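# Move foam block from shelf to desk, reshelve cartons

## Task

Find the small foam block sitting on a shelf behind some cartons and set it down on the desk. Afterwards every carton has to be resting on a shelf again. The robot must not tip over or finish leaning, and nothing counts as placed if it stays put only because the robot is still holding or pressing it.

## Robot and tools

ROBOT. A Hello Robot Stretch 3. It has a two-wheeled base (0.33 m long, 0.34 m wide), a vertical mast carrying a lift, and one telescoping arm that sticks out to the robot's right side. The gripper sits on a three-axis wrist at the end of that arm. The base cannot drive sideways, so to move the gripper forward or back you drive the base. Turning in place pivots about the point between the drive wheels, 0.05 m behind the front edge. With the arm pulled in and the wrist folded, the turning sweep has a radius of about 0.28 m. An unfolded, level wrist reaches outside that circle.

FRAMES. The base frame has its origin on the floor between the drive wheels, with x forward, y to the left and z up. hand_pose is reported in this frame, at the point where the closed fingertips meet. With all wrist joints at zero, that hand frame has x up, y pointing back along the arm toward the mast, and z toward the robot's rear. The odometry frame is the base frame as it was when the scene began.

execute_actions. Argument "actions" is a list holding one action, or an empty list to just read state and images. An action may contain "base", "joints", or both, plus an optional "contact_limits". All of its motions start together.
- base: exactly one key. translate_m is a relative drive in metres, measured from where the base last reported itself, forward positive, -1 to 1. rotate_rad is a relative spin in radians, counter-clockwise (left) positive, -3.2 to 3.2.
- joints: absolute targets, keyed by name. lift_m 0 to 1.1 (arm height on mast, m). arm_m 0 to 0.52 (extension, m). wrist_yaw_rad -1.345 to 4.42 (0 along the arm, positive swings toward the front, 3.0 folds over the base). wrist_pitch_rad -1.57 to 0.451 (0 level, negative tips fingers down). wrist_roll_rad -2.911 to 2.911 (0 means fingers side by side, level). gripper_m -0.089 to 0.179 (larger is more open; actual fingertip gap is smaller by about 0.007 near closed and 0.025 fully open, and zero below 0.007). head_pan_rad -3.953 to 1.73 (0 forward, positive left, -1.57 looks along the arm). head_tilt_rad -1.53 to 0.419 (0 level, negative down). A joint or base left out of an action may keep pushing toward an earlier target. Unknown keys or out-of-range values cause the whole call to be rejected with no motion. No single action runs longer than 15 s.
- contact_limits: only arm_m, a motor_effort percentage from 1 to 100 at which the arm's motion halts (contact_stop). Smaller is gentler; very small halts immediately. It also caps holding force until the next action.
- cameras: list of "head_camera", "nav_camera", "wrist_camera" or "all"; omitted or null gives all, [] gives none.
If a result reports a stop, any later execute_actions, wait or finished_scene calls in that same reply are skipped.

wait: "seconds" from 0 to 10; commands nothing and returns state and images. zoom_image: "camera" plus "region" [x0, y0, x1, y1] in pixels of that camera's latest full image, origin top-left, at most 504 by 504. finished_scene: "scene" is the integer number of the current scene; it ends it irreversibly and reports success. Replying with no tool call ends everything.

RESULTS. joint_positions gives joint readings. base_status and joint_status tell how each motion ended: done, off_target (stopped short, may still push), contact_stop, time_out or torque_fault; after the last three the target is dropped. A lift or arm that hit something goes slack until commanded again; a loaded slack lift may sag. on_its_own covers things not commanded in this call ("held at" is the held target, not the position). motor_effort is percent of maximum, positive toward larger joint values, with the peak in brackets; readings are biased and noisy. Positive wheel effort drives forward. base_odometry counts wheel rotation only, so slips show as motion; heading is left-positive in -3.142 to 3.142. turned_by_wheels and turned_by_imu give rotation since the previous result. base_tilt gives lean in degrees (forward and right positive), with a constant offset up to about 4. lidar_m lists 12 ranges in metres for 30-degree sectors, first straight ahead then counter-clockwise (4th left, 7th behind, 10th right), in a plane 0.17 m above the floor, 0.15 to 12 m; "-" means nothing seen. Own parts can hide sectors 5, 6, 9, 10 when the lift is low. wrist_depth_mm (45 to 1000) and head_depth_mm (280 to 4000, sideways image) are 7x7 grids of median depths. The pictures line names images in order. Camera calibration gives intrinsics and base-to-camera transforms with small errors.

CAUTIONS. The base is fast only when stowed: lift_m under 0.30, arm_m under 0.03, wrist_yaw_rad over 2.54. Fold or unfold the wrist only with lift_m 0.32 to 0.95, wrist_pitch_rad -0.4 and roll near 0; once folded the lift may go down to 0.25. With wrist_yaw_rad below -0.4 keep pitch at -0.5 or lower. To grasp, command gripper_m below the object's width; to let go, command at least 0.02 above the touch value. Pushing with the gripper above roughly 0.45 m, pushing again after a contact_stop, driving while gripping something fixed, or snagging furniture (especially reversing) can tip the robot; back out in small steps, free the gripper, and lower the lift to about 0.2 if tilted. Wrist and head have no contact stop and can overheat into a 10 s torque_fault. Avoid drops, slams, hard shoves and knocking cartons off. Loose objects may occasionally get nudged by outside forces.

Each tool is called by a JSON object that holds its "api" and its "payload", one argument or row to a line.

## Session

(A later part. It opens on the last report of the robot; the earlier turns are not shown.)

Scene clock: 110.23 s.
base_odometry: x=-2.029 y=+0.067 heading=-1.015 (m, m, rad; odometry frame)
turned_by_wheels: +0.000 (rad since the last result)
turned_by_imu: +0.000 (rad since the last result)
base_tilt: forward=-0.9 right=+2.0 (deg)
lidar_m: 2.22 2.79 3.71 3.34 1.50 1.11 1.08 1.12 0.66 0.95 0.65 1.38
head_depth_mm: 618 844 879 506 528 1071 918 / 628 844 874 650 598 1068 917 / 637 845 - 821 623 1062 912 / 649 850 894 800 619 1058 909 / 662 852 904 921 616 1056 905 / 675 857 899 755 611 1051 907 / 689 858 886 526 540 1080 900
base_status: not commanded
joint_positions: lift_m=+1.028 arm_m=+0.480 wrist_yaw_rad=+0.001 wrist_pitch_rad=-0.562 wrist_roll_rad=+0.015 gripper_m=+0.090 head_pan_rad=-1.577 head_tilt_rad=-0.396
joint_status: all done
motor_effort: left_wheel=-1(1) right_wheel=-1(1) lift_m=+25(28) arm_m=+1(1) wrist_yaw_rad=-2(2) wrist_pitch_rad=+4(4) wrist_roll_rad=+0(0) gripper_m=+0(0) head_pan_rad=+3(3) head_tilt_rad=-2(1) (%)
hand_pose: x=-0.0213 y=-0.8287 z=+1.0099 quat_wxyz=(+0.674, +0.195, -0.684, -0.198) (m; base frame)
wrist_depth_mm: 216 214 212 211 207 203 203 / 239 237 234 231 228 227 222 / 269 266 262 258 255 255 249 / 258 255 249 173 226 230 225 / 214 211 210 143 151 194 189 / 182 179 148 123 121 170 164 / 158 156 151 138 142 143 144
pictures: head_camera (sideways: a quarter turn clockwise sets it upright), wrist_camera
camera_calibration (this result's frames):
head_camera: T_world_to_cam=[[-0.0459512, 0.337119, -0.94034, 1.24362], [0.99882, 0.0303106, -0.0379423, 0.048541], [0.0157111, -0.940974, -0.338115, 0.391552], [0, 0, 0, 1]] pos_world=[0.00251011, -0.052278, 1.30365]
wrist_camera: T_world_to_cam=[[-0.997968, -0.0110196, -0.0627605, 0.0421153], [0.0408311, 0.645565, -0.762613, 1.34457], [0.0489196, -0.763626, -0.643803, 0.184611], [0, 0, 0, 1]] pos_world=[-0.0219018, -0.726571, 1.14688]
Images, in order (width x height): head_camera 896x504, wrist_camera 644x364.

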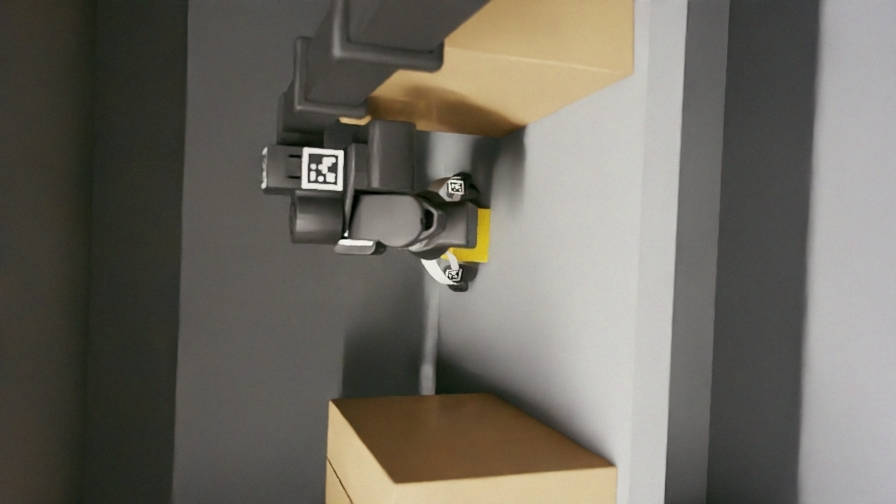

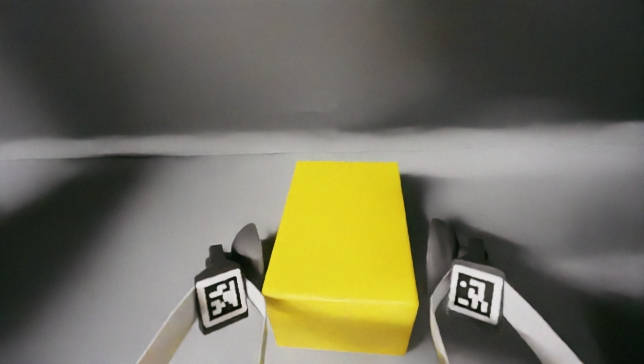

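{"api": "execute_actions", "payload": {
  "actions": [
    {"joints":{"gripper_m":0.02}}
  ],
  "cameras": []
}}

{"api": "execute_actions", "payload": {
  "actions": [
    {"joints":{"lift_m":1.08}}
  ],
  "cameras": ["wrist_camera"]
}}

{"api": "execute_actions", "payload": {
  "actions": [
    {"joints":{"arm_m":0.0,"head_pan_rad":1.1,"head_tilt_rad":-0.36}}
  ]
}}

{"api": "execute_actions", "payload": {
  "actions": [
    {"joints":{"lift_m":0.92,"wrist_pitch_rad":-0.4,"head_pan_rad":-1.4}}
  ],
  "cameras": ["nav_camera"]
}}

{"api": "execute_actions", "payload": {
  "actions": [
    {"joints":{"wrist_yaw_rad":2.7,"lift_m":0.75}}
  ],
  "cameras": ["wrist_camera"]
}}

Scene clock: 112.40 s.
base_odometry: x=-2.029 y=+0.067 heading=-1.015 (m, m, rad; odometry frame)
turned_by_wheels: +0.000 (rad since the last result)
turned_by_imu: +0.000 (rad since the last result)
base_tilt: forward=-0.9 right=+2.0 (deg)
lidar_m: 2.21 2.79 3.72 3.35 1.50 1.11 1.08 1.12 0.66 0.95 0.65 1.38
head_depth_mm: 617 840 877 506 527 1073 921 / 628 845 873 650 597 1068 915 / 637 850 - 821 623 1067 913 / 648 852 894 801 619 1058 906 / 661 855 906 919 615 1051 907 / 676 856 900 755 611 1053 904 / 688 859 887 526 541 1082 902
base_status: not commanded
joint_positions: lift_m=+1.028 arm_m=+0.480 wrist_yaw_rad=+0.001 wrist_pitch_rad=-0.562 wrist_roll_rad=+0.015 gripper_m=+0.021 head_pan_rad=-1.577 head_tilt_rad=-0.396
joint_status: all done
motor_effort: left_wheel=-1(1) right_wheel=-1(1) lift_m=+25(25) arm_m=+1(1) wrist_yaw_rad=-2(2) wrist_pitch_rad=+4(4) wrist_roll_rad=+0(0) gripper_m=-21(98) head_pan_rad=+3(3) head_tilt_rad=-1(2) (%)
hand_pose: x=-0.0214 y=-0.8287 z=+1.0099 quat_wxyz=(+0.674, +0.195, -0.684, -0.198) (m; base frame)
wrist_depth_mm: 214 214 211 210 207 205 203 / 238 237 234 232 228 226 223 / 268 266 263 259 254 253 250 / 260 255 247 174 225 231 226 / 215 211 213 143 146 194 190 / 183 179 178 123 121 166 163 / 157 157 150 140 142 145 144
pictures: none
No camera images: the call's "cameras" was empty. Leave "cameras" out to get every camera's image.

Scene clock: 113.70 s.
base_odometry: x=-2.029 y=+0.067 heading=-1.015 (m, m, rad; odometry frame)
turned_by_wheels: +0.000 (rad since the last result)
turned_by_imu: +0.000 (rad since the last result)
base_tilt: forward=-0.9 right=+2.1 (deg)
lidar_m: 2.21 2.79 3.72 3.34 1.50 1.11 1.08 1.12 0.66 0.95 0.65 1.38
head_depth_mm: 618 836 651 503 527 1072 919 / 627 837 881 651 598 1070 916 / 636 841 - 873 623 1063 915 / 649 850 898 815 618 1057 908 / 662 852 904 919 614 1056 906 / 675 857 896 755 611 1048 903 / 690 856 887 528 540 1084 900
base_status: not commanded
joint_positions: lift_m=+1.080 arm_m=+0.480 wrist_yaw_rad=+0.001 wrist_pitch_rad=-0.565 wrist_roll_rad=+0.015 gripper_m=+0.024 head_pan_rad=-1.577 head_tilt_rad=-0.396
joint_status: all done
motor_effort: left_wheel=-1(1) right_wheel=-1(0) lift_m=+34(37) arm_m=+1(1) wrist_yaw_rad=-1(1) wrist_pitch_rad=+5(4) wrist_roll_rad=+0(0) gripper_m=-20(21) head_pan_rad=+3(3) head_tilt_rad=-1(2) (%)
hand_pose: x=-0.0214 y=-0.8281 z=+1.0609 quat_wxyz=(+0.674, +0.196, -0.684, -0.199) (m; base frame)
wrist_depth_mm: 216 215 213 211 207 207 203 / 239 236 235 233 230 227 224 / 269 267 263 261 257 254 252 / 310 300 298 278 282 283 278 / 284 279 280 149 157 257 251 / 241 237 236 124 122 224 217 / 210 208 199 133 135 193 190
pictures: wrist_camera
camera_calibration (this result's frames):
wrist_camera: T_world_to_cam=[[-0.997972, -0.0104596, -0.0627925, 0.0457434], [0.0410548, 0.648101, -0.760447, 1.38289], [0.0486498, -0.761482, -0.646357, 0.222284], [0, 0, 0, 1]] pos_world=[-0.0219376, -0.726508, 1.19816]
Images, in order (width x height): wrist_camera 644x364.

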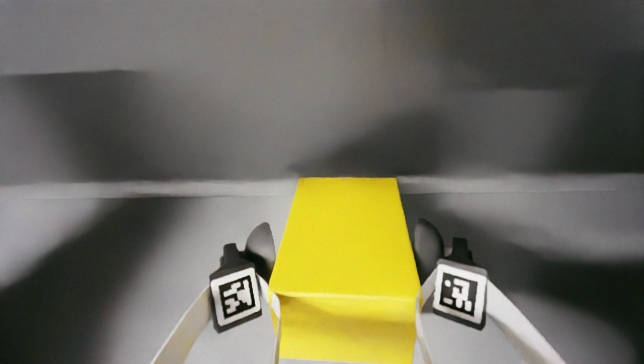

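Scene clock: 118.40 s.
base_odometry: x=-2.029 y=+0.067 heading=-1.015 (m, m, rad; odometry frame)
turned_by_wheels: +0.000 (rad since the last result)
turned_by_imu: -0.001 (rad since the last result)
base_tilt: forward=-0.9 right=+2.0 (deg)
lidar_m: 2.21 2.79 3.72 3.34 1.50 1.11 1.08 1.12 0.66 0.95 0.65 1.37
head_depth_mm: 3519 3547 3657 3606 2706 2006 1594 / 3808 - - - 2699 1994 1574 / 3769 - - - 2673 1991 1577 / 3624 3799 - 3756 2663 1980 1575 / 3483 3698 3770 - 2630 1966 1565 / 3304 3499 3658 3742 2620 1952 1562 / 3231 3331 3445 3631 2613 1934 1548
base_status: not commanded
joint_positions: lift_m=+1.080 arm_m=+0.002 wrist_yaw_rad=+0.001 wrist_pitch_rad=-0.566 wrist_roll_rad=+0.015 gripper_m=+0.024 head_pan_rad=+1.093 head_tilt_rad=-0.369
joint_status: all done
joint sent to its limit — the command would take arm_m past its lower limit, so that joint was sent only as far as its limit.
motor_effort: left_wheel=-1(1) right_wheel=-1(1) lift_m=+34(35) arm_m=-3(3) wrist_yaw_rad=-1(2) wrist_pitch_rad=+5(5) wrist_roll_rad=+0(0) gripper_m=-20(20) head_pan_rad=+3(38) head_tilt_rad=+5(11) (%)
hand_pose: x=-0.0214 y=-0.3499 z=+1.0607 quat_wxyz=(+0.674, +0.196, -0.684, -0.199) (m; base frame)
wrist_depth_mm: 252 290 633 623 420 247 244 / 279 290 487 535 429 269 271 / 322 319 413 400 371 301 298 / 353 342 343 321 327 324 318 / 467 636 869 150 158 770 502 / 515 631 755 123 122 685 507 / - 632 621 133 134 610 563
pictures: head_camera (sideways: a quarter turn clockwise sets it upright), nav_camera (sideways: a quarter turn counterclockwise sets it upright), wrist_camera
camera_calibration (this result's frames):
head_camera: T_world_to_cam=[[-0.100751, -0.298939, -0.948939, 1.25518], [-0.903031, 0.427812, -0.0388941, 0.0613828], [0.417594, 0.853002, -0.313054, 0.356486], [0, 0, 0, 1]] pos_world=[0.0330251, 0.0448783, 1.30507]
nav_camera: T_world_to_cam=[[0.216092, 0.30965, 0.92597, -1.15947], [0.888504, -0.455559, -0.0550064, 0.116153], [0.404802, 0.834615, -0.373568, 0.444448], [0, 0, 0, 1]] pos_world=[-0.0325637, 0.0410019, 1.24606]
wrist_camera: T_world_to_cam=[[-0.997972, -0.0104164, -0.0627989, 0.050759], [0.0410546, 0.648617, -0.760007, 1.07253], [0.0486489, -0.761044, -0.646874, 0.587095], [0, 0, 0, 1]] pos_world=[-0.0219377, -0.248325, 1.19809]
Images, in order (width x height): head_camera 896x504, nav_camera 672x504, wrist_camera 644x364.

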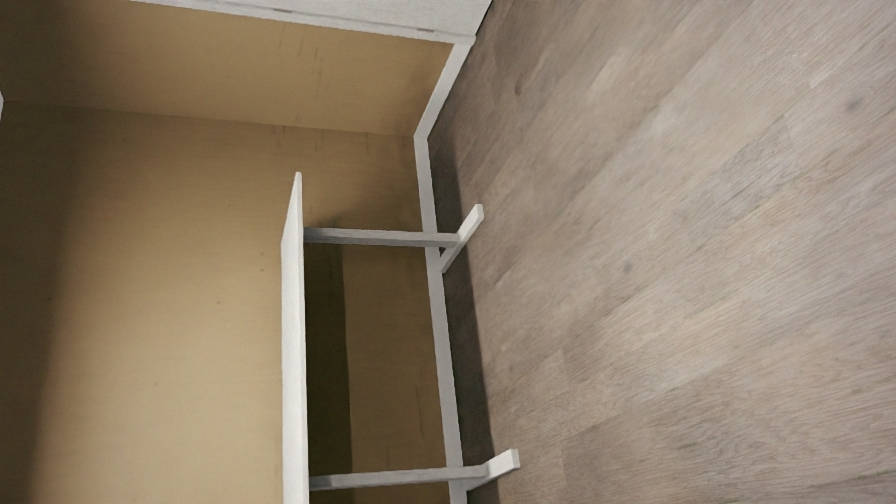

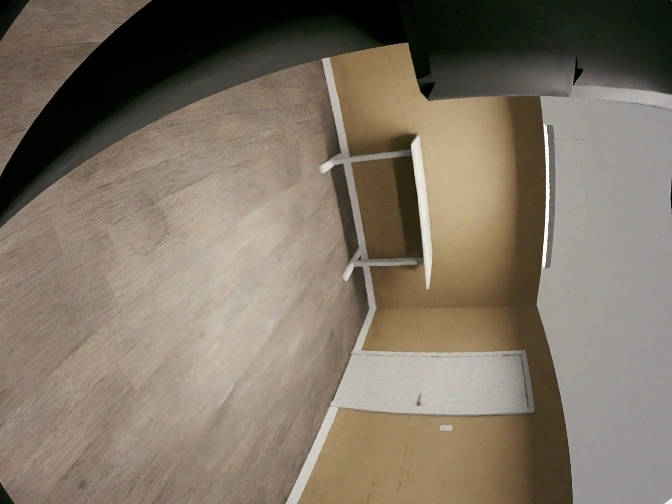

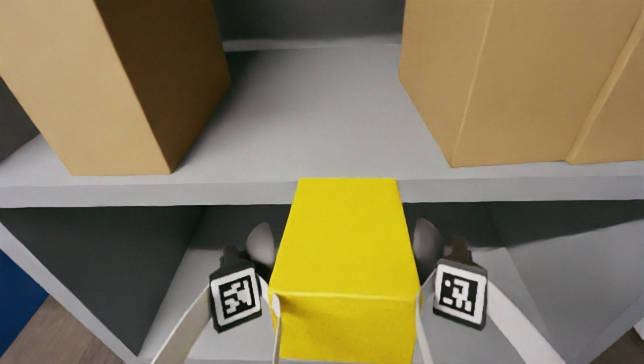

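Scene clock: 120.70 s.
base_odometry: x=-2.029 y=+0.067 heading=-1.015 (m, m, rad; odometry frame)
turned_by_wheels: +0.000 (rad since the last result)
turned_by_imu: +0.000 (rad since the last result)
base_tilt: forward=-0.9 right=+2.0 (deg)
lidar_m: 2.21 2.79 3.71 3.32 1.50 1.11 1.08 1.12 0.66 0.95 0.65 1.38
head_depth_mm: 522 820 861 896 665 530 947 / 529 836 878 915 661 550 441 / 536 855 896 934 657 1062 969 / 546 871 913 874 652 1061 935 / 554 888 926 560 569 1089 930 / 564 894 930 532 560 1054 929 / 574 760 783 547 578 869 877
base_status: not commanded
joint_positions: lift_m=+0.920 arm_m=+0.002 wrist_yaw_rad=+0.001 wrist_pitch_rad=-0.428 wrist_roll_rad=+0.015 gripper_m=+0.024 head_pan_rad=-1.393 head_tilt_rad=-0.369
joint_status: all done
motor_effort: left_wheel=-1(1) right_wheel=-1(1) lift_m=+25(29) arm_m=-3(3) wrist_yaw_rad=-1(1) wrist_pitch_rad=+9(9) wrist_roll_rad=+0(0) gripper_m=-20(20) head_pan_rad=-3(38) head_tilt_rad=+6(6) (%)
hand_pose: x=-0.0213 y=-0.3696 z=+0.9305 quat_wxyz=(+0.686, +0.150, -0.696, -0.151) (m; base frame)
wrist_depth_mm: 246 288 514 601 367 237 234 / 263 264 269 253 248 245 238 / 431 576 753 735 721 707 474 / 461 644 805 769 790 767 502 / 455 644 801 150 159 694 500 / 447 611 651 124 121 636 501 / 484 558 528 133 134 514 487
pictures: nav_camera (sideways: a quarter turn counterclockwise sets it upright)
camera_calibration (this result's frames):
nav_camera: T_world_to_cam=[[0.0175775, -0.377187, 0.92597, -1.15826], [-0.981981, -0.180799, -0.0550064, 0.127563], [0.188162, -0.908318, -0.373568, 0.44577], [0, 0, 0, 1]] pos_world=[0.0617465, -0.00891655, 1.24606]
Images, in order (width x height): nav_camera 672x504.

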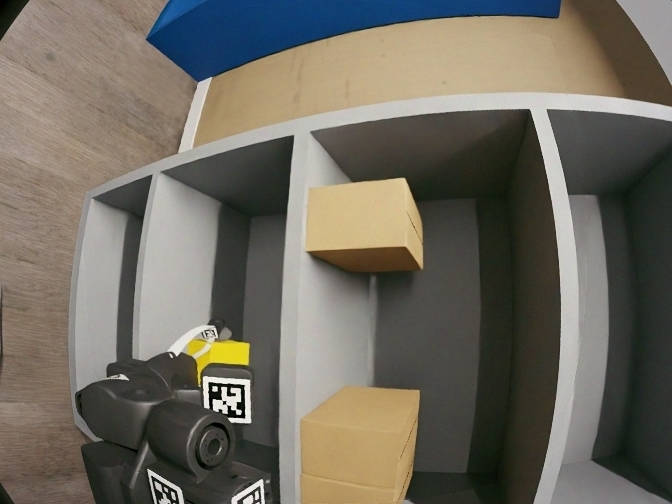

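Scene clock: 123.07 s.
base_odometry: x=-2.029 y=+0.067 heading=-1.015 (m, m, rad; odometry frame)
turned_by_wheels: +0.000 (rad since the last result)
turned_by_imu: +0.000 (rad since the last result)
base_tilt: forward=-0.9 right=+2.0 (deg)
lidar_m: 2.21 2.79 3.71 3.34 1.50 1.11 1.08 1.13 0.66 0.95 0.65 1.38
head_depth_mm: 522 822 864 899 665 530 944 / 529 836 880 913 662 548 942 / 536 854 898 935 656 1061 942 / 544 871 911 873 653 1056 933 / 555 890 924 560 569 1086 934 / 563 896 928 532 560 1045 927 / 575 758 781 548 579 862 874
base_status: not commanded
joint_positions: lift_m=+0.750 arm_m=+0.002 wrist_yaw_rad=+2.698 wrist_pitch_rad=-0.427 wrist_roll_rad=+0.015 gripper_m=+0.024 head_pan_rad=-1.393 head_tilt_rad=-0.369
joint_status: all done
motor_effort: left_wheel=-1(1) right_wheel=+0(1) lift_m=+25(25) arm_m=-3(3) wrist_yaw_rad=+3(4) wrist_pitch_rad=+9(9) wrist_roll_rad=+0(0) gripper_m=-20(20) head_pan_rad=-3(3) head_tilt_rad=+5(6) (%)
hand_pose: x=+0.0746 y=+0.0550 z=+0.7607 quat_wxyz=(+0.299, +0.712, -0.008, +0.636) (m; base frame)
wrist_depth_mm: - - - - - - - / - - - - - - - / - - - - - - - / - - - - - - - / - - - 151 158 - - / - - - 124 122 - - / 958 - 895 133 134 867 857
pictures: wrist_camera
camera_calibration (this result's frames):
wrist_camera: T_world_to_cam=[[0.908994, -0.412342, -0.06087, 0.0102512], [-0.268385, -0.467293, -0.842381, 0.725118], [0.318905, 0.782056, -0.535433, 0.506635], [0, 0, 0, 1]] pos_world=[0.0237241, -0.0531475, 0.882719]
Images, in order (width x height): wrist_camera 644x364.

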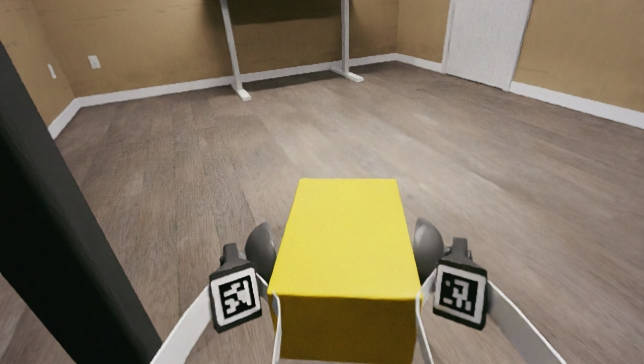

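{"api": "execute_actions", "payload": {
  "actions": [
    {"base":{"rotate_rad":1.29},"joints":{"lift_m":0.28,"head_pan_rad":0,"head_tilt_rad":-0.5}}
  ],
  "cameras": []
}}

{"api": "execute_actions", "payload": {
  "actions": [
    {"base":{"translate_m":1.0}}
  ],
  "cameras": []
}}

{"api": "execute_actions", "payload": {
  "actions": [
    {"base":{"translate_m":1.0}}
  ],
  "cameras": ["head_camera"]
}}

{"api": "execute_actions", "payload": {
  "actions": [
    {"base":{"translate_m":0.46}}
  ],
  "cameras": []
}}

{"api": "execute_actions", "payload": {
  "actions": [
    {"base":{"rotate_rad":1.7},"joints":{"lift_m":0.85,"head_pan_rad":-1.57}}
  ]
}}

Scene clock: 129.30 s.
base_odometry: x=-2.029 y=+0.067 heading=+0.275 (m, m, rad; odometry frame)
turned_by_wheels: +1.290 (rad since the last result)
turned_by_imu: +1.287 (rad since the last result)
base_tilt: forward=-0.9 right=+2.0 (deg)
lidar_m: 3.35 2.16 1.25 1.08 1.08 0.66 0.85 0.82 0.65 1.38 2.67 3.10
head_depth_mm: 3544 3775 - 3039 2203 1730 1418 / 3496 3629 - 3050 2190 1720 1415 / 3409 3537 - 2991 2186 1724 1420 / 3358 3513 3817 2986 2155 1694 1405 / 3258 3367 3669 2939 2151 1700 1412 / 3181 3398 3705 2929 2159 1699 1399 / 3102 3313 3571 2932 2140 1690 1396
base_status: done
joint_positions: lift_m=+0.280 arm_m=+0.002 wrist_yaw_rad=+2.698 wrist_pitch_rad=-0.427 wrist_roll_rad=+0.015 gripper_m=+0.024 head_pan_rad=-0.007 head_tilt_rad=-0.494
joint_status: all done
motor_effort: left_wheel=-3(7) right_wheel=+2(6) lift_m=+25(26) arm_m=-3(3) wrist_yaw_rad=+3(3) wrist_pitch_rad=+9(9) wrist_roll_rad=+0(0) gripper_m=-20(20) head_pan_rad=+3(38) head_tilt_rad=-3(20) (%)
hand_pose: x=+0.0746 y=+0.0550 z=+0.2907 quat_wxyz=(+0.299, +0.712, -0.008, +0.636) (m; base frame)
wrist_depth_mm: 783 906 - - - - - / 839 933 - - - - - / 887 - - - - - 925 / - 811 780 747 748 716 715 / - 641 647 150 158 579 563 / - 521 521 123 122 486 481 / 447 - - 132 134 414 412
pictures: none
No camera images: the call's "cameras" was empty. Leave "cameras" out to get every camera's image.

Scene clock: 134.30 s.
base_odometry: x=-1.066 y=+0.338 heading=+0.274 (m, m, rad; odometry frame)
turned_by_wheels: +0.000 (rad since the last result)
turned_by_imu: +0.007 (rad since the last result)
base_tilt: forward=-0.9 right=+2.0 (deg)
lidar_m: 2.36 2.62 1.54 1.33 1.33 1.55 1.62 1.48 1.80 2.43 2.42 2.78
head_depth_mm: 2638 2793 3019 2885 2198 1720 1415 / 2586 2697 2995 3010 2198 1721 1424 / 2543 2630 2941 3014 2170 1714 1416 / 2461 2592 2864 2960 2176 1711 1411 / 2434 2555 2797 2818 2147 1711 1408 / 2369 2510 2667 2778 2145 1689 1405 / 2326 2490 2662 2755 2134 1681 1395
base_status: done
joint_positions: lift_m=+0.280 arm_m=+0.002 wrist_yaw_rad=+2.698 wrist_pitch_rad=-0.427 wrist_roll_rad=+0.015 gripper_m=+0.024 head_pan_rad=-0.007 head_tilt_rad=-0.495
joint_status: not commanded
motor_effort: left_wheel=-3(9) right_wheel=+2(9) lift_m=+25(25) arm_m=-3(3) wrist_yaw_rad=+2(3) wrist_pitch_rad=+9(9) wrist_roll_rad=+0(0) gripper_m=-20(20) head_pan_rad=+3(4) head_tilt_rad=-2(3) (%)
hand_pose: x=+0.0745 y=+0.0551 z=+0.2907 quat_wxyz=(+0.299, +0.712, -0.008, +0.636) (m; base frame)
wrist_depth_mm: 964 - - - - - - / - - - - - - - / - - - - - - 940 / - 815 791 738 736 732 714 / - 632 645 150 157 594 569 / - 524 518 124 121 497 475 / 435 - - 133 134 414 407
pictures: none
No camera images: the call's "cameras" was empty. Leave "cameras" out to get every camera's image.

Scene clock: 139.30 s.
base_odometry: x=-0.103 y=+0.609 heading=+0.274 (m, m, rad; odometry frame)
turned_by_wheels: +0.000 (rad since the last result)
turned_by_imu: +0.007 (rad since the last result)
base_tilt: forward=-0.9 right=+2.1 (deg)
lidar_m: 1.39 1.39 1.81 1.57 1.58 1.84 2.60 2.56 2.50 2.14 2.15 1.84
head_depth_mm: 1720 1843 1490 2199 2196 1719 1426 / 1682 1817 1464 2128 2187 1726 1418 / 1650 1770 1323 2086 2186 1714 1417 / 1626 1737 1310 2018 2123 1698 1410 / 1584 1692 1295 1981 2092 1710 1407 / 1551 1659 1278 1918 1997 1649 1408 / 1528 1628 1263 1858 1997 1689 1393
base_status: done
joint_positions: lift_m=+0.280 arm_m=+0.002 wrist_yaw_rad=+2.698 wrist_pitch_rad=-0.427 wrist_roll_rad=+0.015 gripper_m=+0.024 head_pan_rad=-0.007 head_tilt_rad=-0.495
joint_status: not commanded
motor_effort: left_wheel=-3(8) right_wheel=+2(10) lift_m=+25(25) arm_m=-3(3) wrist_yaw_rad=+2(2) wrist_pitch_rad=+9(10) wrist_roll_rad=+0(0) gripper_m=-20(20) head_pan_rad=+3(3) head_tilt_rad=-2(2) (%)
hand_pose: x=+0.0745 y=+0.0551 z=+0.2907 quat_wxyz=(+0.298, +0.712, -0.008, +0.636) (m; base frame)
wrist_depth_mm: - - - - - - - / - - - - - - - / - - - - - - 955 / - 821 799 730 729 726 719 / - 628 648 150 158 577 560 / - 523 521 124 122 494 480 / 437 - - 133 135 414 412
pictures: head_camera (sideways: a quarter turn clockwise sets it upright)
camera_calibration (this result's frames):
head_camera: T_world_to_cam=[[-0.428787, -0.0450331, -0.902283, 1.19629], [-0.0330594, 0.99887, -0.0341431, 0.0498847], [0.902801, 0.0151888, -0.429791, 0.505444], [0, 0, 0, 1]] pos_world=[0.0582856, -0.00363303, 1.29833]
Images, in order (width x height): head_camera 896x504.

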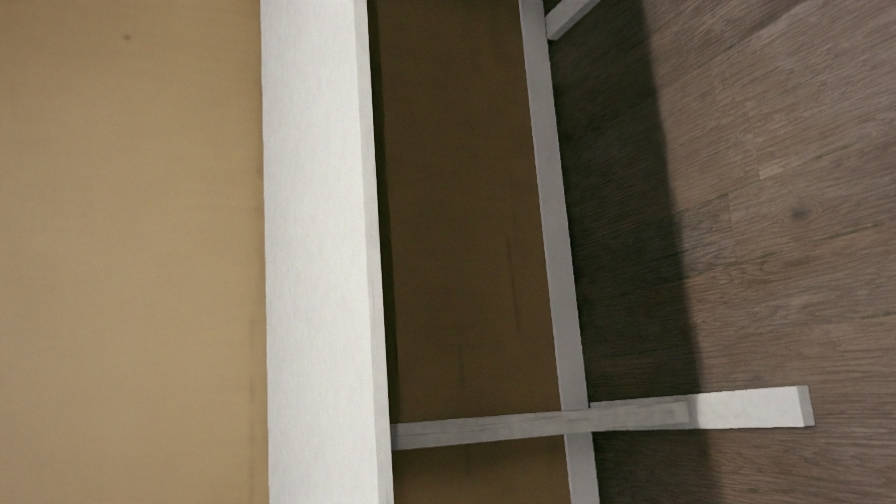

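Scene clock: 142.57 s.
base_odometry: x=+0.339 y=+0.733 heading=+0.274 (m, m, rad; odometry frame)
turned_by_wheels: +0.000 (rad since the last result)
turned_by_imu: +0.003 (rad since the last result)
base_tilt: forward=-1.0 right=+2.0 (deg)
lidar_m: 1.40 0.95 1.64 1.69 1.69 1.97 2.88 2.96 2.37 2.04 2.05 1.44
head_depth_mm: 1292 1393 1351 829 1831 1723 1420 / 1271 1367 1338 825 1762 1720 1415 / 1245 1335 1320 819 1715 1710 1415 / 1217 1306 1311 813 1672 1709 1410 / 1194 1274 1292 808 1627 1690 1402 / 1171 1252 1278 804 1581 1660 1404 / 1151 1228 1262 796 1034 1200 1296
base_status: done
joint_positions: lift_m=+0.280 arm_m=+0.002 wrist_yaw_rad=+2.698 wrist_pitch_rad=-0.427 wrist_roll_rad=+0.015 gripper_m=+0.024 head_pan_rad=-0.007 head_tilt_rad=-0.495
joint_status: not commanded
motor_effort: left_wheel=-3(8) right_wheel=+2(11) lift_m=+25(26) arm_m=-3(3) wrist_yaw_rad=+2(2) wrist_pitch_rad=+9(9) wrist_roll_rad=+0(0) gripper_m=-20(20) head_pan_rad=+3(3) head_tilt_rad=-2(1) (%)
hand_pose: x=+0.0745 y=+0.0551 z=+0.2907 quat_wxyz=(+0.298, +0.712, -0.008, +0.636) (m; base frame)
wrist_depth_mm: - - - - - - - / - - - - - - - / - - - - - - 813 / - 813 790 722 745 716 698 / - 647 633 150 158 575 573 / - 520 512 123 122 494 478 / 440 - - 132 135 413 414
pictures: none
No camera images: the call's "cameras" was empty. Leave "cameras" out to get every camera's image.

Scene clock: 148.57 s.
base_odometry: x=+0.339 y=+0.733 heading=+1.974 (m, m, rad; odometry frame)
turned_by_wheels: +1.700 (rad since the last result)
turned_by_imu: +1.696 (rad since the last result)
base_tilt: forward=-0.9 right=+2.1 (deg)
lidar_m: 1.69 1.71 2.16 2.87 3.11 2.22 2.04 2.07 1.44 0.95 0.96 1.80
head_depth_mm: 1220 1314 1357 830 1683 1724 1431 / 1213 1300 1330 824 1655 1717 1422 / 1203 1290 1326 819 1652 1717 1413 / 1195 1284 1308 814 1629 1704 1413 / 1189 1274 1290 809 1617 1699 1405 / 1177 1261 1278 802 1094 1229 1324 / 1164 1250 1302 796 1583 1665 1393
base_status: done
joint_positions: lift_m=+0.850 arm_m=+0.002 wrist_yaw_rad=+2.698 wrist_pitch_rad=-0.427 wrist_roll_rad=+0.015 gripper_m=+0.024 head_pan_rad=-1.563 head_tilt_rad=-0.495
joint_status: all done
motor_effort: left_wheel=-3(11) right_wheel=+2(9) lift_m=+34(35) arm_m=-3(3) wrist_yaw_rad=+2(2) wrist_pitch_rad=+9(8) wrist_roll_rad=+0(0) gripper_m=-20(20) head_pan_rad=-3(39) head_tilt_rad=-2(1) (%)
hand_pose: x=+0.0745 y=+0.0551 z=+0.8605 quat_wxyz=(+0.298, +0.712, -0.008, +0.636) (m; base frame)
wrist_depth_mm: - - - - - - - / - - - - - - - / - - - - - - - / - - - - - - - / - - - 149 159 - - / - - - 123 122 - - / - - - 133 134 958 957
pictures: head_camera (sideways: a quarter turn clockwise sets it upright), nav_camera (sideways: a quarter turn counterclockwise sets it upright), wrist_camera
camera_calibration (this result's frames):
head_camera: T_world_to_cam=[[-0.0513671, 0.428135, -0.902254, 1.19395], [0.998272, 0.0478238, -0.0341404, 0.0435901], [0.0285325, -0.902449, -0.429851, 0.510856], [0, 0, 0, 1]] pos_world=[0.00323881, -0.0522333, 1.29832]
nav_camera: T_world_to_cam=[[-0.0456605, -0.488069, 0.87161, -1.08696], [-0.99847, -0.00495676, -0.0550818, 0.127753], [0.0312041, -0.872791, -0.487096, 0.594458], [0, 0, 0, 1]] pos_world=[0.0593766, -0.0110397, 1.244]
wrist_camera: T_world_to_cam=[[0.909355, -0.411547, -0.0608556, 0.0164201], [-0.267848, -0.467245, -0.842579, 0.809268], [0.318326, 0.782503, -0.535123, 0.559752], [0, 0, 0, 1]] pos_world=[0.0236453, -0.0531236, 0.982408]
Images, in order (width x height): head_camera 896x504, nav_camera 672x504, wrist_camera 644x364.

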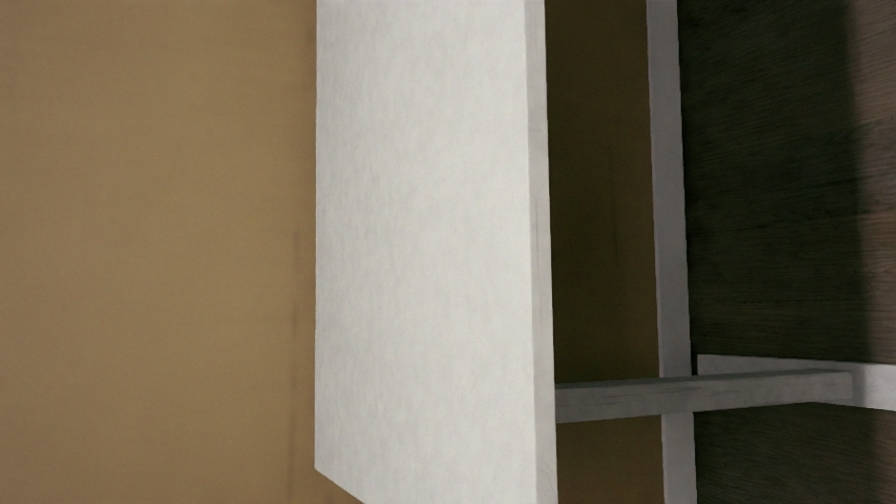

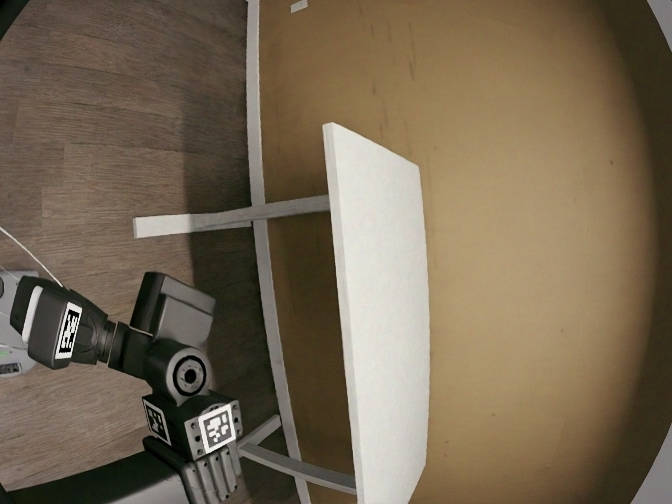

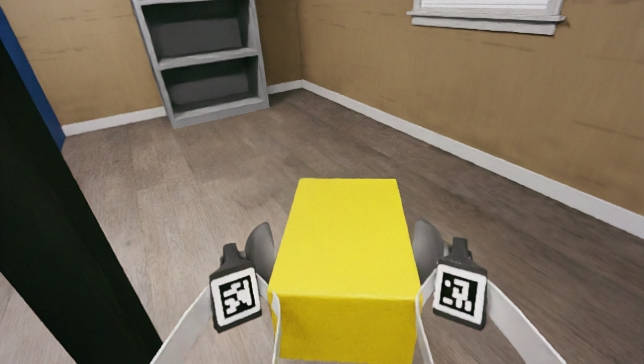

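{"api": "execute_actions", "payload": {
  "actions": [
    {"joints":{"wrist_yaw_rad":0,"lift_m":0.95}}
  ],
  "cameras": []
}}

{"api": "execute_actions", "payload": {
  "actions": [
    {"joints":{"lift_m":1.02,"arm_m":0.4}}
  ],
  "cameras": []
}}

{"api": "execute_actions", "payload": {
  "actions": [
    {"joints":{"lift_m":0.972}}
  ],
  "cameras": ["head_camera","wrist_camera"]
}}

Scene clock: 151.93 s.
base_odometry: x=+0.339 y=+0.733 heading=+1.974 (m, m, rad; odometry frame)
turned_by_wheels: +0.000 (rad since the last result)
turned_by_imu: -0.001 (rad since the last result)
base_tilt: forward=-0.9 right=+2.1 (deg)
lidar_m: 1.68 1.71 2.16 2.89 3.11 2.21 2.05 2.07 1.44 0.95 0.96 1.79
head_depth_mm: 1219 1309 1350 828 1680 1769 - / 1216 1307 1331 824 1671 1755 - / 1200 1291 1324 820 1646 466 - / 1195 1285 1305 813 1634 1093 - / 1187 1269 1296 809 1619 1696 1403 / 1173 1258 1286 801 1092 1225 1325 / 1166 1250 1297 797 1588 1672 1392
base_status: not commanded
joint_positions: lift_m=+0.950 arm_m=+0.002 wrist_yaw_rad=+0.002 wrist_pitch_rad=-0.427 wrist_roll_rad=+0.015 gripper_m=+0.024 head_pan_rad=-1.563 head_tilt_rad=-0.495
joint_status: all done
motor_effort: left_wheel=-2(4) right_wheel=+2(2) lift_m=+34(35) arm_m=-3(3) wrist_yaw_rad=-4(8) wrist_pitch_rad=+9(9) wrist_roll_rad=+0(0) gripper_m=-20(20) head_pan_rad=-3(2) head_tilt_rad=-1(1) (%)
hand_pose: x=-0.0210 y=-0.3698 z=+0.9606 quat_wxyz=(+0.686, +0.150, -0.696, -0.150) (m; base frame)
wrist_depth_mm: 978 - - - - - 920 / - - 578 538 512 483 454 / - 377 386 403 - - - / - - - - - - - / - - - 150 158 - - / - - - 124 122 - - / - - - 133 134 - -
pictures: none
No camera images: the call's "cameras" was empty. Leave "cameras" out to get every camera's image.

Scene clock: 156.07 s.
base_odometry: x=+0.339 y=+0.733 heading=+1.974 (m, m, rad; odometry frame)
turned_by_wheels: +0.000 (rad since the last result)
turned_by_imu: -0.001 (rad since the last result)
base_tilt: forward=-0.9 right=+2.1 (deg)
lidar_m: 1.69 1.71 2.16 2.89 3.10 2.23 2.05 2.07 1.44 0.95 0.96 1.80
head_depth_mm: 1223 1301 - 807 1681 1719 1427 / 1207 1281 - 826 1661 1720 1419 / 1199 1273 - 778 1646 1711 1409 / 1189 1281 1302 772 1629 1704 1410 / 1179 1270 1292 803 1614 1693 1401 / 1176 1260 1274 803 1092 1228 1320 / 1167 1248 1294 797 1573 1669 1398
base_status: not commanded
joint_positions: lift_m=+1.020 arm_m=+0.400 wrist_yaw_rad=+0.001 wrist_pitch_rad=-0.427 wrist_roll_rad=+0.015 gripper_m=+0.024 head_pan_rad=-1.563 head_tilt_rad=-0.495
joint_status: all done
motor_effort: left_wheel=-3(3) right_wheel=+2(2) lift_m=+34(36) arm_m=+1(1) wrist_yaw_rad=-2(4) wrist_pitch_rad=+9(9) wrist_roll_rad=+0(0) gripper_m=-20(20) head_pan_rad=-2(3) head_tilt_rad=-2(1) (%)
hand_pose: x=-0.0213 y=-0.7680 z=+1.0306 quat_wxyz=(+0.686, +0.149, -0.696, -0.151) (m; base frame)
wrist_depth_mm: 627 645 662 682 689 712 722 / 685 701 696 723 715 746 684 / 750 558 535 516 498 475 462 / 427 401 395 365 364 356 349 / 322 316 318 150 158 288 280 / 260 259 254 123 122 243 233 / 222 219 210 133 134 202 202
pictures: none
No camera images: the call's "cameras" was empty. Leave "cameras" out to get every camera's image.

Scene clock: 157.33 s.
base_odometry: x=+0.339 y=+0.733 heading=+1.974 (m, m, rad; odometry frame)
turned_by_wheels: +0.000 (rad since the last result)
turned_by_imu: +0.000 (rad since the last result)
base_tilt: forward=-0.9 right=+2.1 (deg)
lidar_m: 1.68 1.71 2.16 2.89 3.11 2.22 2.04 2.07 1.44 0.95 0.96 1.80
head_depth_mm: 1222 1313 1382 - 1697 1727 1419 / 1206 1299 1361 763 1670 1716 1419 / 1201 1290 1349 740 1654 1717 1414 / 1191 1275 1333 770 1629 1701 1410 / 1180 1271 1288 806 1623 1696 1398 / 1174 1264 1277 804 1091 1226 1321 / 1170 1250 1297 798 1589 1671 1395
base_status: not commanded
joint_positions: lift_m=+0.972 arm_m=+0.400 wrist_yaw_rad=+0.001 wrist_pitch_rad=-0.427 wrist_roll_rad=+0.015 gripper_m=+0.024 head_pan_rad=-1.563 head_tilt_rad=-0.495
joint_status: all done
motor_effort: left_wheel=-3(3) right_wheel=+2(2) lift_m=+25(27) arm_m=+1(1) wrist_yaw_rad=-2(2) wrist_pitch_rad=+9(9) wrist_roll_rad=+0(0) gripper_m=-20(20) head_pan_rad=-3(2) head_tilt_rad=-2(2) (%)
hand_pose: x=-0.0213 y=-0.7680 z=+0.9829 quat_wxyz=(+0.686, +0.149, -0.696, -0.151) (m; base frame)
wrist_depth_mm: 631 650 660 671 678 704 723 / 684 686 656 618 579 557 536 / 480 434 413 393 384 368 353 / 318 308 301 278 280 274 267 / 246 240 244 150 158 219 214 / 200 198 193 124 122 185 178 / 169 168 160 133 134 155 154
pictures: head_camera (sideways: a quarter turn clockwise sets it upright), wrist_camera
camera_calibration (this result's frames):
head_camera: T_world_to_cam=[[-0.051289, 0.428144, -0.902254, 1.19395], [0.998281, 0.0476416, -0.0341404, 0.04359], [0.0283678, -0.902454, -0.429851, 0.510857], [0, 0, 0, 1]] pos_world=[0.00322928, -0.0522328, 1.29832]
wrist_camera: T_world_to_cam=[[-0.997958, -0.0193929, -0.0608536, 0.0328022], [0.0409693, 0.536567, -0.842863, 1.27999], [0.0489975, -0.843635, -0.534677, 0.0448278], [0, 0, 0, 1]] pos_world=[-0.0219015, -0.648345, 1.10482]
Images, in order (width x height): head_camera 896x504, wrist_camera 644x364.

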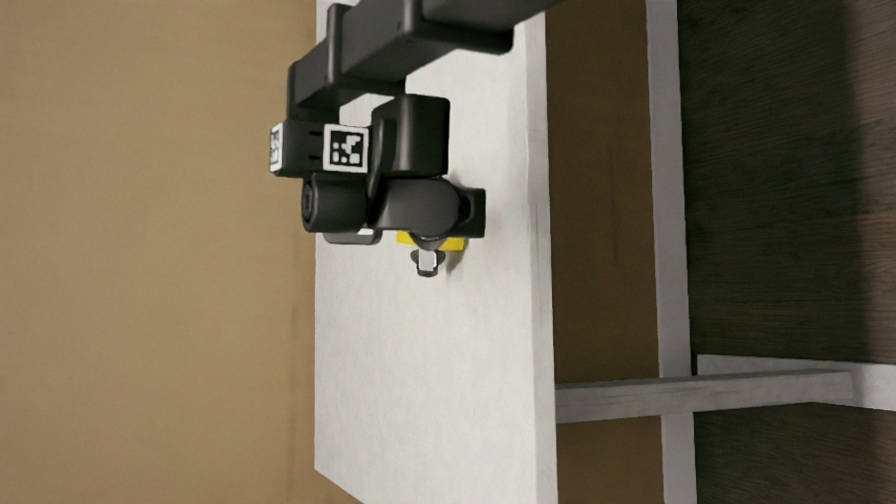

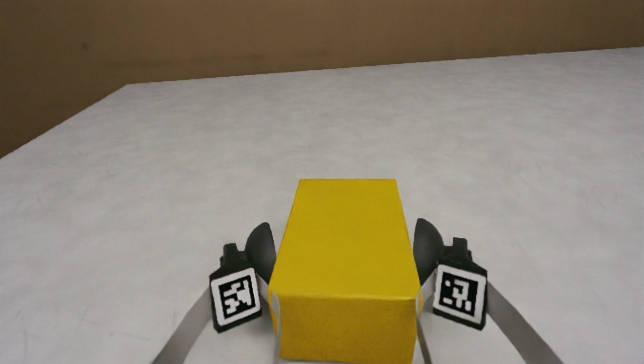

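{"api": "execute_actions", "payload": {
  "actions": [
    {"joints":{"lift_m":0.96}}
  ],
  "cameras": []
}}

{"api": "execute_actions", "payload": {
  "actions": [
    {"joints":{"gripper_m":0.09}}
  ],
  "cameras": []
}}

{"api": "execute_actions", "payload": {
  "actions": [
    {"joints":{"lift_m":1.05,"head_pan_rad":1.72,"head_tilt_rad":-0.2}}
  ]
}}

Scene clock: 158.83 s.
base_odometry: x=+0.339 y=+0.733 heading=+1.974 (m, m, rad; odometry frame)
turned_by_wheels: +0.000 (rad since the last result)
turned_by_imu: +0.000 (rad since the last result)
base_tilt: forward=-0.9 right=+2.0 (deg)
lidar_m: 1.69 1.71 2.17 2.88 3.10 2.22 2.04 2.07 1.44 0.95 0.96 1.80
head_depth_mm: 1221 1320 1370 - 1711 1731 1426 / 1211 1301 1364 745 1669 1722 1421 / 1197 1284 1359 738 1657 1716 1414 / 1195 1277 1327 772 1631 1702 1403 / 1183 1269 1296 807 1622 1701 1405 / 1176 1263 1279 805 1093 1232 1323 / 1168 1244 1295 798 1585 1669 1391
base_status: not commanded
joint_positions: lift_m=+0.960 arm_m=+0.400 wrist_yaw_rad=+0.001 wrist_pitch_rad=-0.414 wrist_roll_rad=+0.015 gripper_m=+0.024 head_pan_rad=-1.563 head_tilt_rad=-0.495
joint_status: all done
motor_effort: left_wheel=-3(3) right_wheel=+2(2) lift_m=+23(25) arm_m=+1(1) wrist_yaw_rad=-2(2) wrist_pitch_rad=+4(9) wrist_roll_rad=+0(0) gripper_m=-20(20) head_pan_rad=-3(3) head_tilt_rad=-1(2) (%)
hand_pose: x=-0.0213 y=-0.7697 z=+0.9739 quat_wxyz=(+0.687, +0.145, -0.697, -0.146) (m; base frame)
wrist_depth_mm: 638 644 657 673 681 716 716 / 673 675 659 625 574 550 520 / 452 416 401 382 374 354 342 / 305 299 285 254 267 262 254 / 233 229 232 149 158 209 203 / 190 185 184 124 122 175 169 / 159 158 150 133 135 146 145
pictures: none
No camera images: the call's "cameras" was empty. Leave "cameras" out to get every camera's image.

Scene clock: 160.00 s.
base_odometry: x=+0.339 y=+0.733 heading=+1.974 (m, m, rad; odometry frame)
turned_by_wheels: +0.000 (rad since the last result)
turned_by_imu: +0.000 (rad since the last result)
base_tilt: forward=-0.9 right=+2.1 (deg)
lidar_m: 1.68 1.71 2.17 2.88 3.14 2.23 2.04 2.07 1.44 0.95 0.96 1.80
head_depth_mm: 1219 1310 1373 - 1707 1716 1419 / 1208 1298 1372 744 1670 1720 1418 / 1198 1284 1357 738 1645 1720 1413 / 1188 1272 1327 769 1630 1713 1409 / 1182 1269 1288 809 1624 1692 1398 / 1180 1260 1277 802 1092 1226 1323 / 1168 1254 1299 797 1586 1666 1402
base_status: not commanded
joint_positions: lift_m=+0.960 arm_m=+0.400 wrist_yaw_rad=+0.001 wrist_pitch_rad=-0.413 wrist_roll_rad=+0.015 gripper_m=+0.090 head_pan_rad=-1.563 head_tilt_rad=-0.495
joint_status: all done
motor_effort: left_wheel=-2(3) right_wheel=+2(2) lift_m=+24(24) arm_m=+1(1) wrist_yaw_rad=-1(2) wrist_pitch_rad=+4(4) wrist_roll_rad=+0(0) gripper_m=+0(81) head_pan_rad=-3(3) head_tilt_rad=-2(2) (%)
hand_pose: x=-0.0213 y=-0.7697 z=+0.9740 quat_wxyz=(+0.687, +0.145, -0.697, -0.146) (m; base frame)
wrist_depth_mm: 631 647 660 684 687 700 718 / 690 678 663 623 584 547 517 / 455 417 399 385 371 353 340 / 305 294 285 252 268 263 254 / 233 228 229 149 160 209 203 / 190 186 185 124 121 176 169 / 158 157 151 133 135 144 145
pictures: none
No camera images: the call's "cameras" was empty. Leave "cameras" out to get every camera's image.

Scene clock: 162.00 s.
base_odometry: x=+0.339 y=+0.733 heading=+1.974 (m, m, rad; odometry frame)
turned_by_wheels: +0.000 (rad since the last result)
turned_by_imu: +0.000 (rad since the last result)
base_tilt: forward=-0.9 right=+2.1 (deg)
lidar_m: 1.69 1.71 2.16 2.89 3.12 2.22 2.04 2.07 1.44 0.95 0.96 1.79
head_depth_mm: 2999 3059 3149 3221 3235 2586 1920 / 3028 3080 3151 3208 3215 2561 1897 / 3039 3080 3152 3255 3304 2523 1893 / 3026 3121 3192 3289 3368 2535 1879 / 3078 3113 3237 3296 3327 2498 1881 / 3060 3082 3171 - - - - / 3096 3098 3179 - - - -
base_status: not commanded
joint_positions: lift_m=+1.050 arm_m=+0.400 wrist_yaw_rad=+0.001 wrist_pitch_rad=-0.414 wrist_roll_rad=+0.015 gripper_m=+0.090 head_pan_rad=+1.713 head_tilt_rad=-0.211
joint_status: all done
motor_effort: left_wheel=-3(3) right_wheel=+2(2) lift_m=+34(35) arm_m=+1(1) wrist_yaw_rad=-2(2) wrist_pitch_rad=+5(4) wrist_roll_rad=+0(0) gripper_m=+0(0) head_pan_rad=+3(38) head_tilt_rad=+6(26) (%)
hand_pose: x=-0.0213 y=-0.7696 z=+1.0634 quat_wxyz=(+0.687, +0.145, -0.697, -0.146) (m; base frame)
wrist_depth_mm: 625 635 652 678 694 704 718 / 674 687 704 715 742 762 771 / 744 727 646 624 580 575 545 / 795 473 460 447 432 422 415 / 378 366 369 349 348 338 329 / 307 299 301 281 276 285 274 / 258 256 246 205 234 232 235
pictures: head_camera (sideways: a quarter turn clockwise sets it upright), nav_camera (sideways: a quarter turn counterclockwise sets it upright), wrist_camera
camera_calibration (this result's frames):
head_camera: T_world_to_cam=[[0.0699659, -0.150212, -0.986175, 1.30281], [-0.984491, -0.169835, -0.0439776, 0.0685064], [-0.160881, 0.973957, -0.159765, 0.160498], [0, 0, 0, 1]] pos_world=[0.00211245, 0.0510146, 1.31346]
nav_camera: T_world_to_cam=[[0.0172961, 0.228736, 0.973335, -1.22012], [0.986639, 0.153822, -0.0536811, 0.11384], [-0.161999, 0.961259, -0.223019, 0.25197], [0, 0, 0, 1]] pos_world=[-0.0503969, 0.0193657, 1.24989]
wrist_camera: T_world_to_cam=[[-0.997957, -0.0201641, -0.0606194, 0.036829], [0.0409775, 0.525929, -0.849541, 1.34758], [0.0490117, -0.85029, -0.524028, 0.0700621], [0, 0, 0, 1]] pos_world=[-0.0219006, -0.648415, 1.18377]
Images, in order (width x height): head_camera 896x504, nav_camera 672x504, wrist_camera 644x364.

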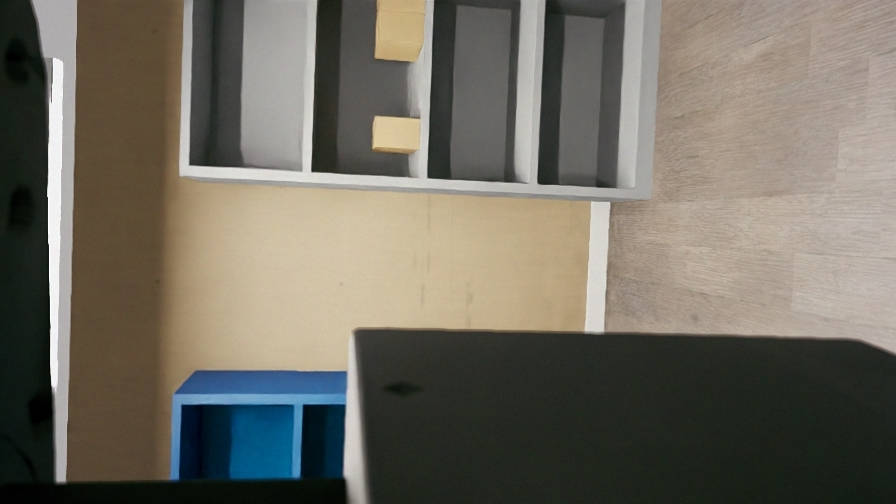

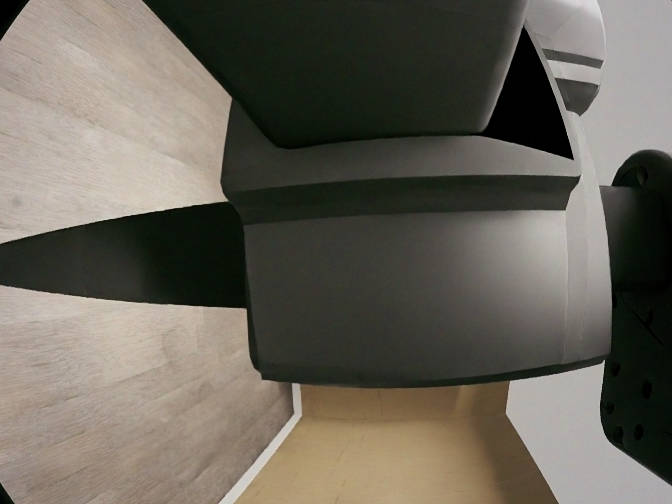

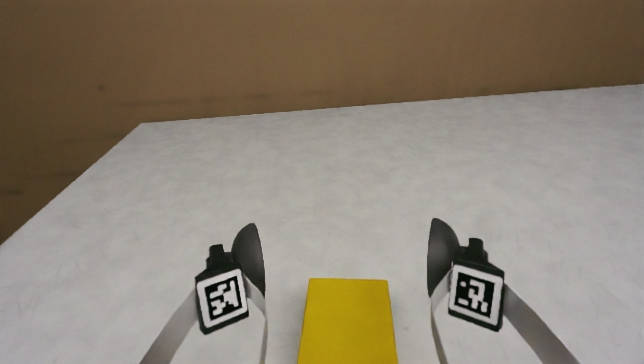

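{"api": "finished_scene", "payload": {
  "scene": 2
}}

The scene is finished: the task was done.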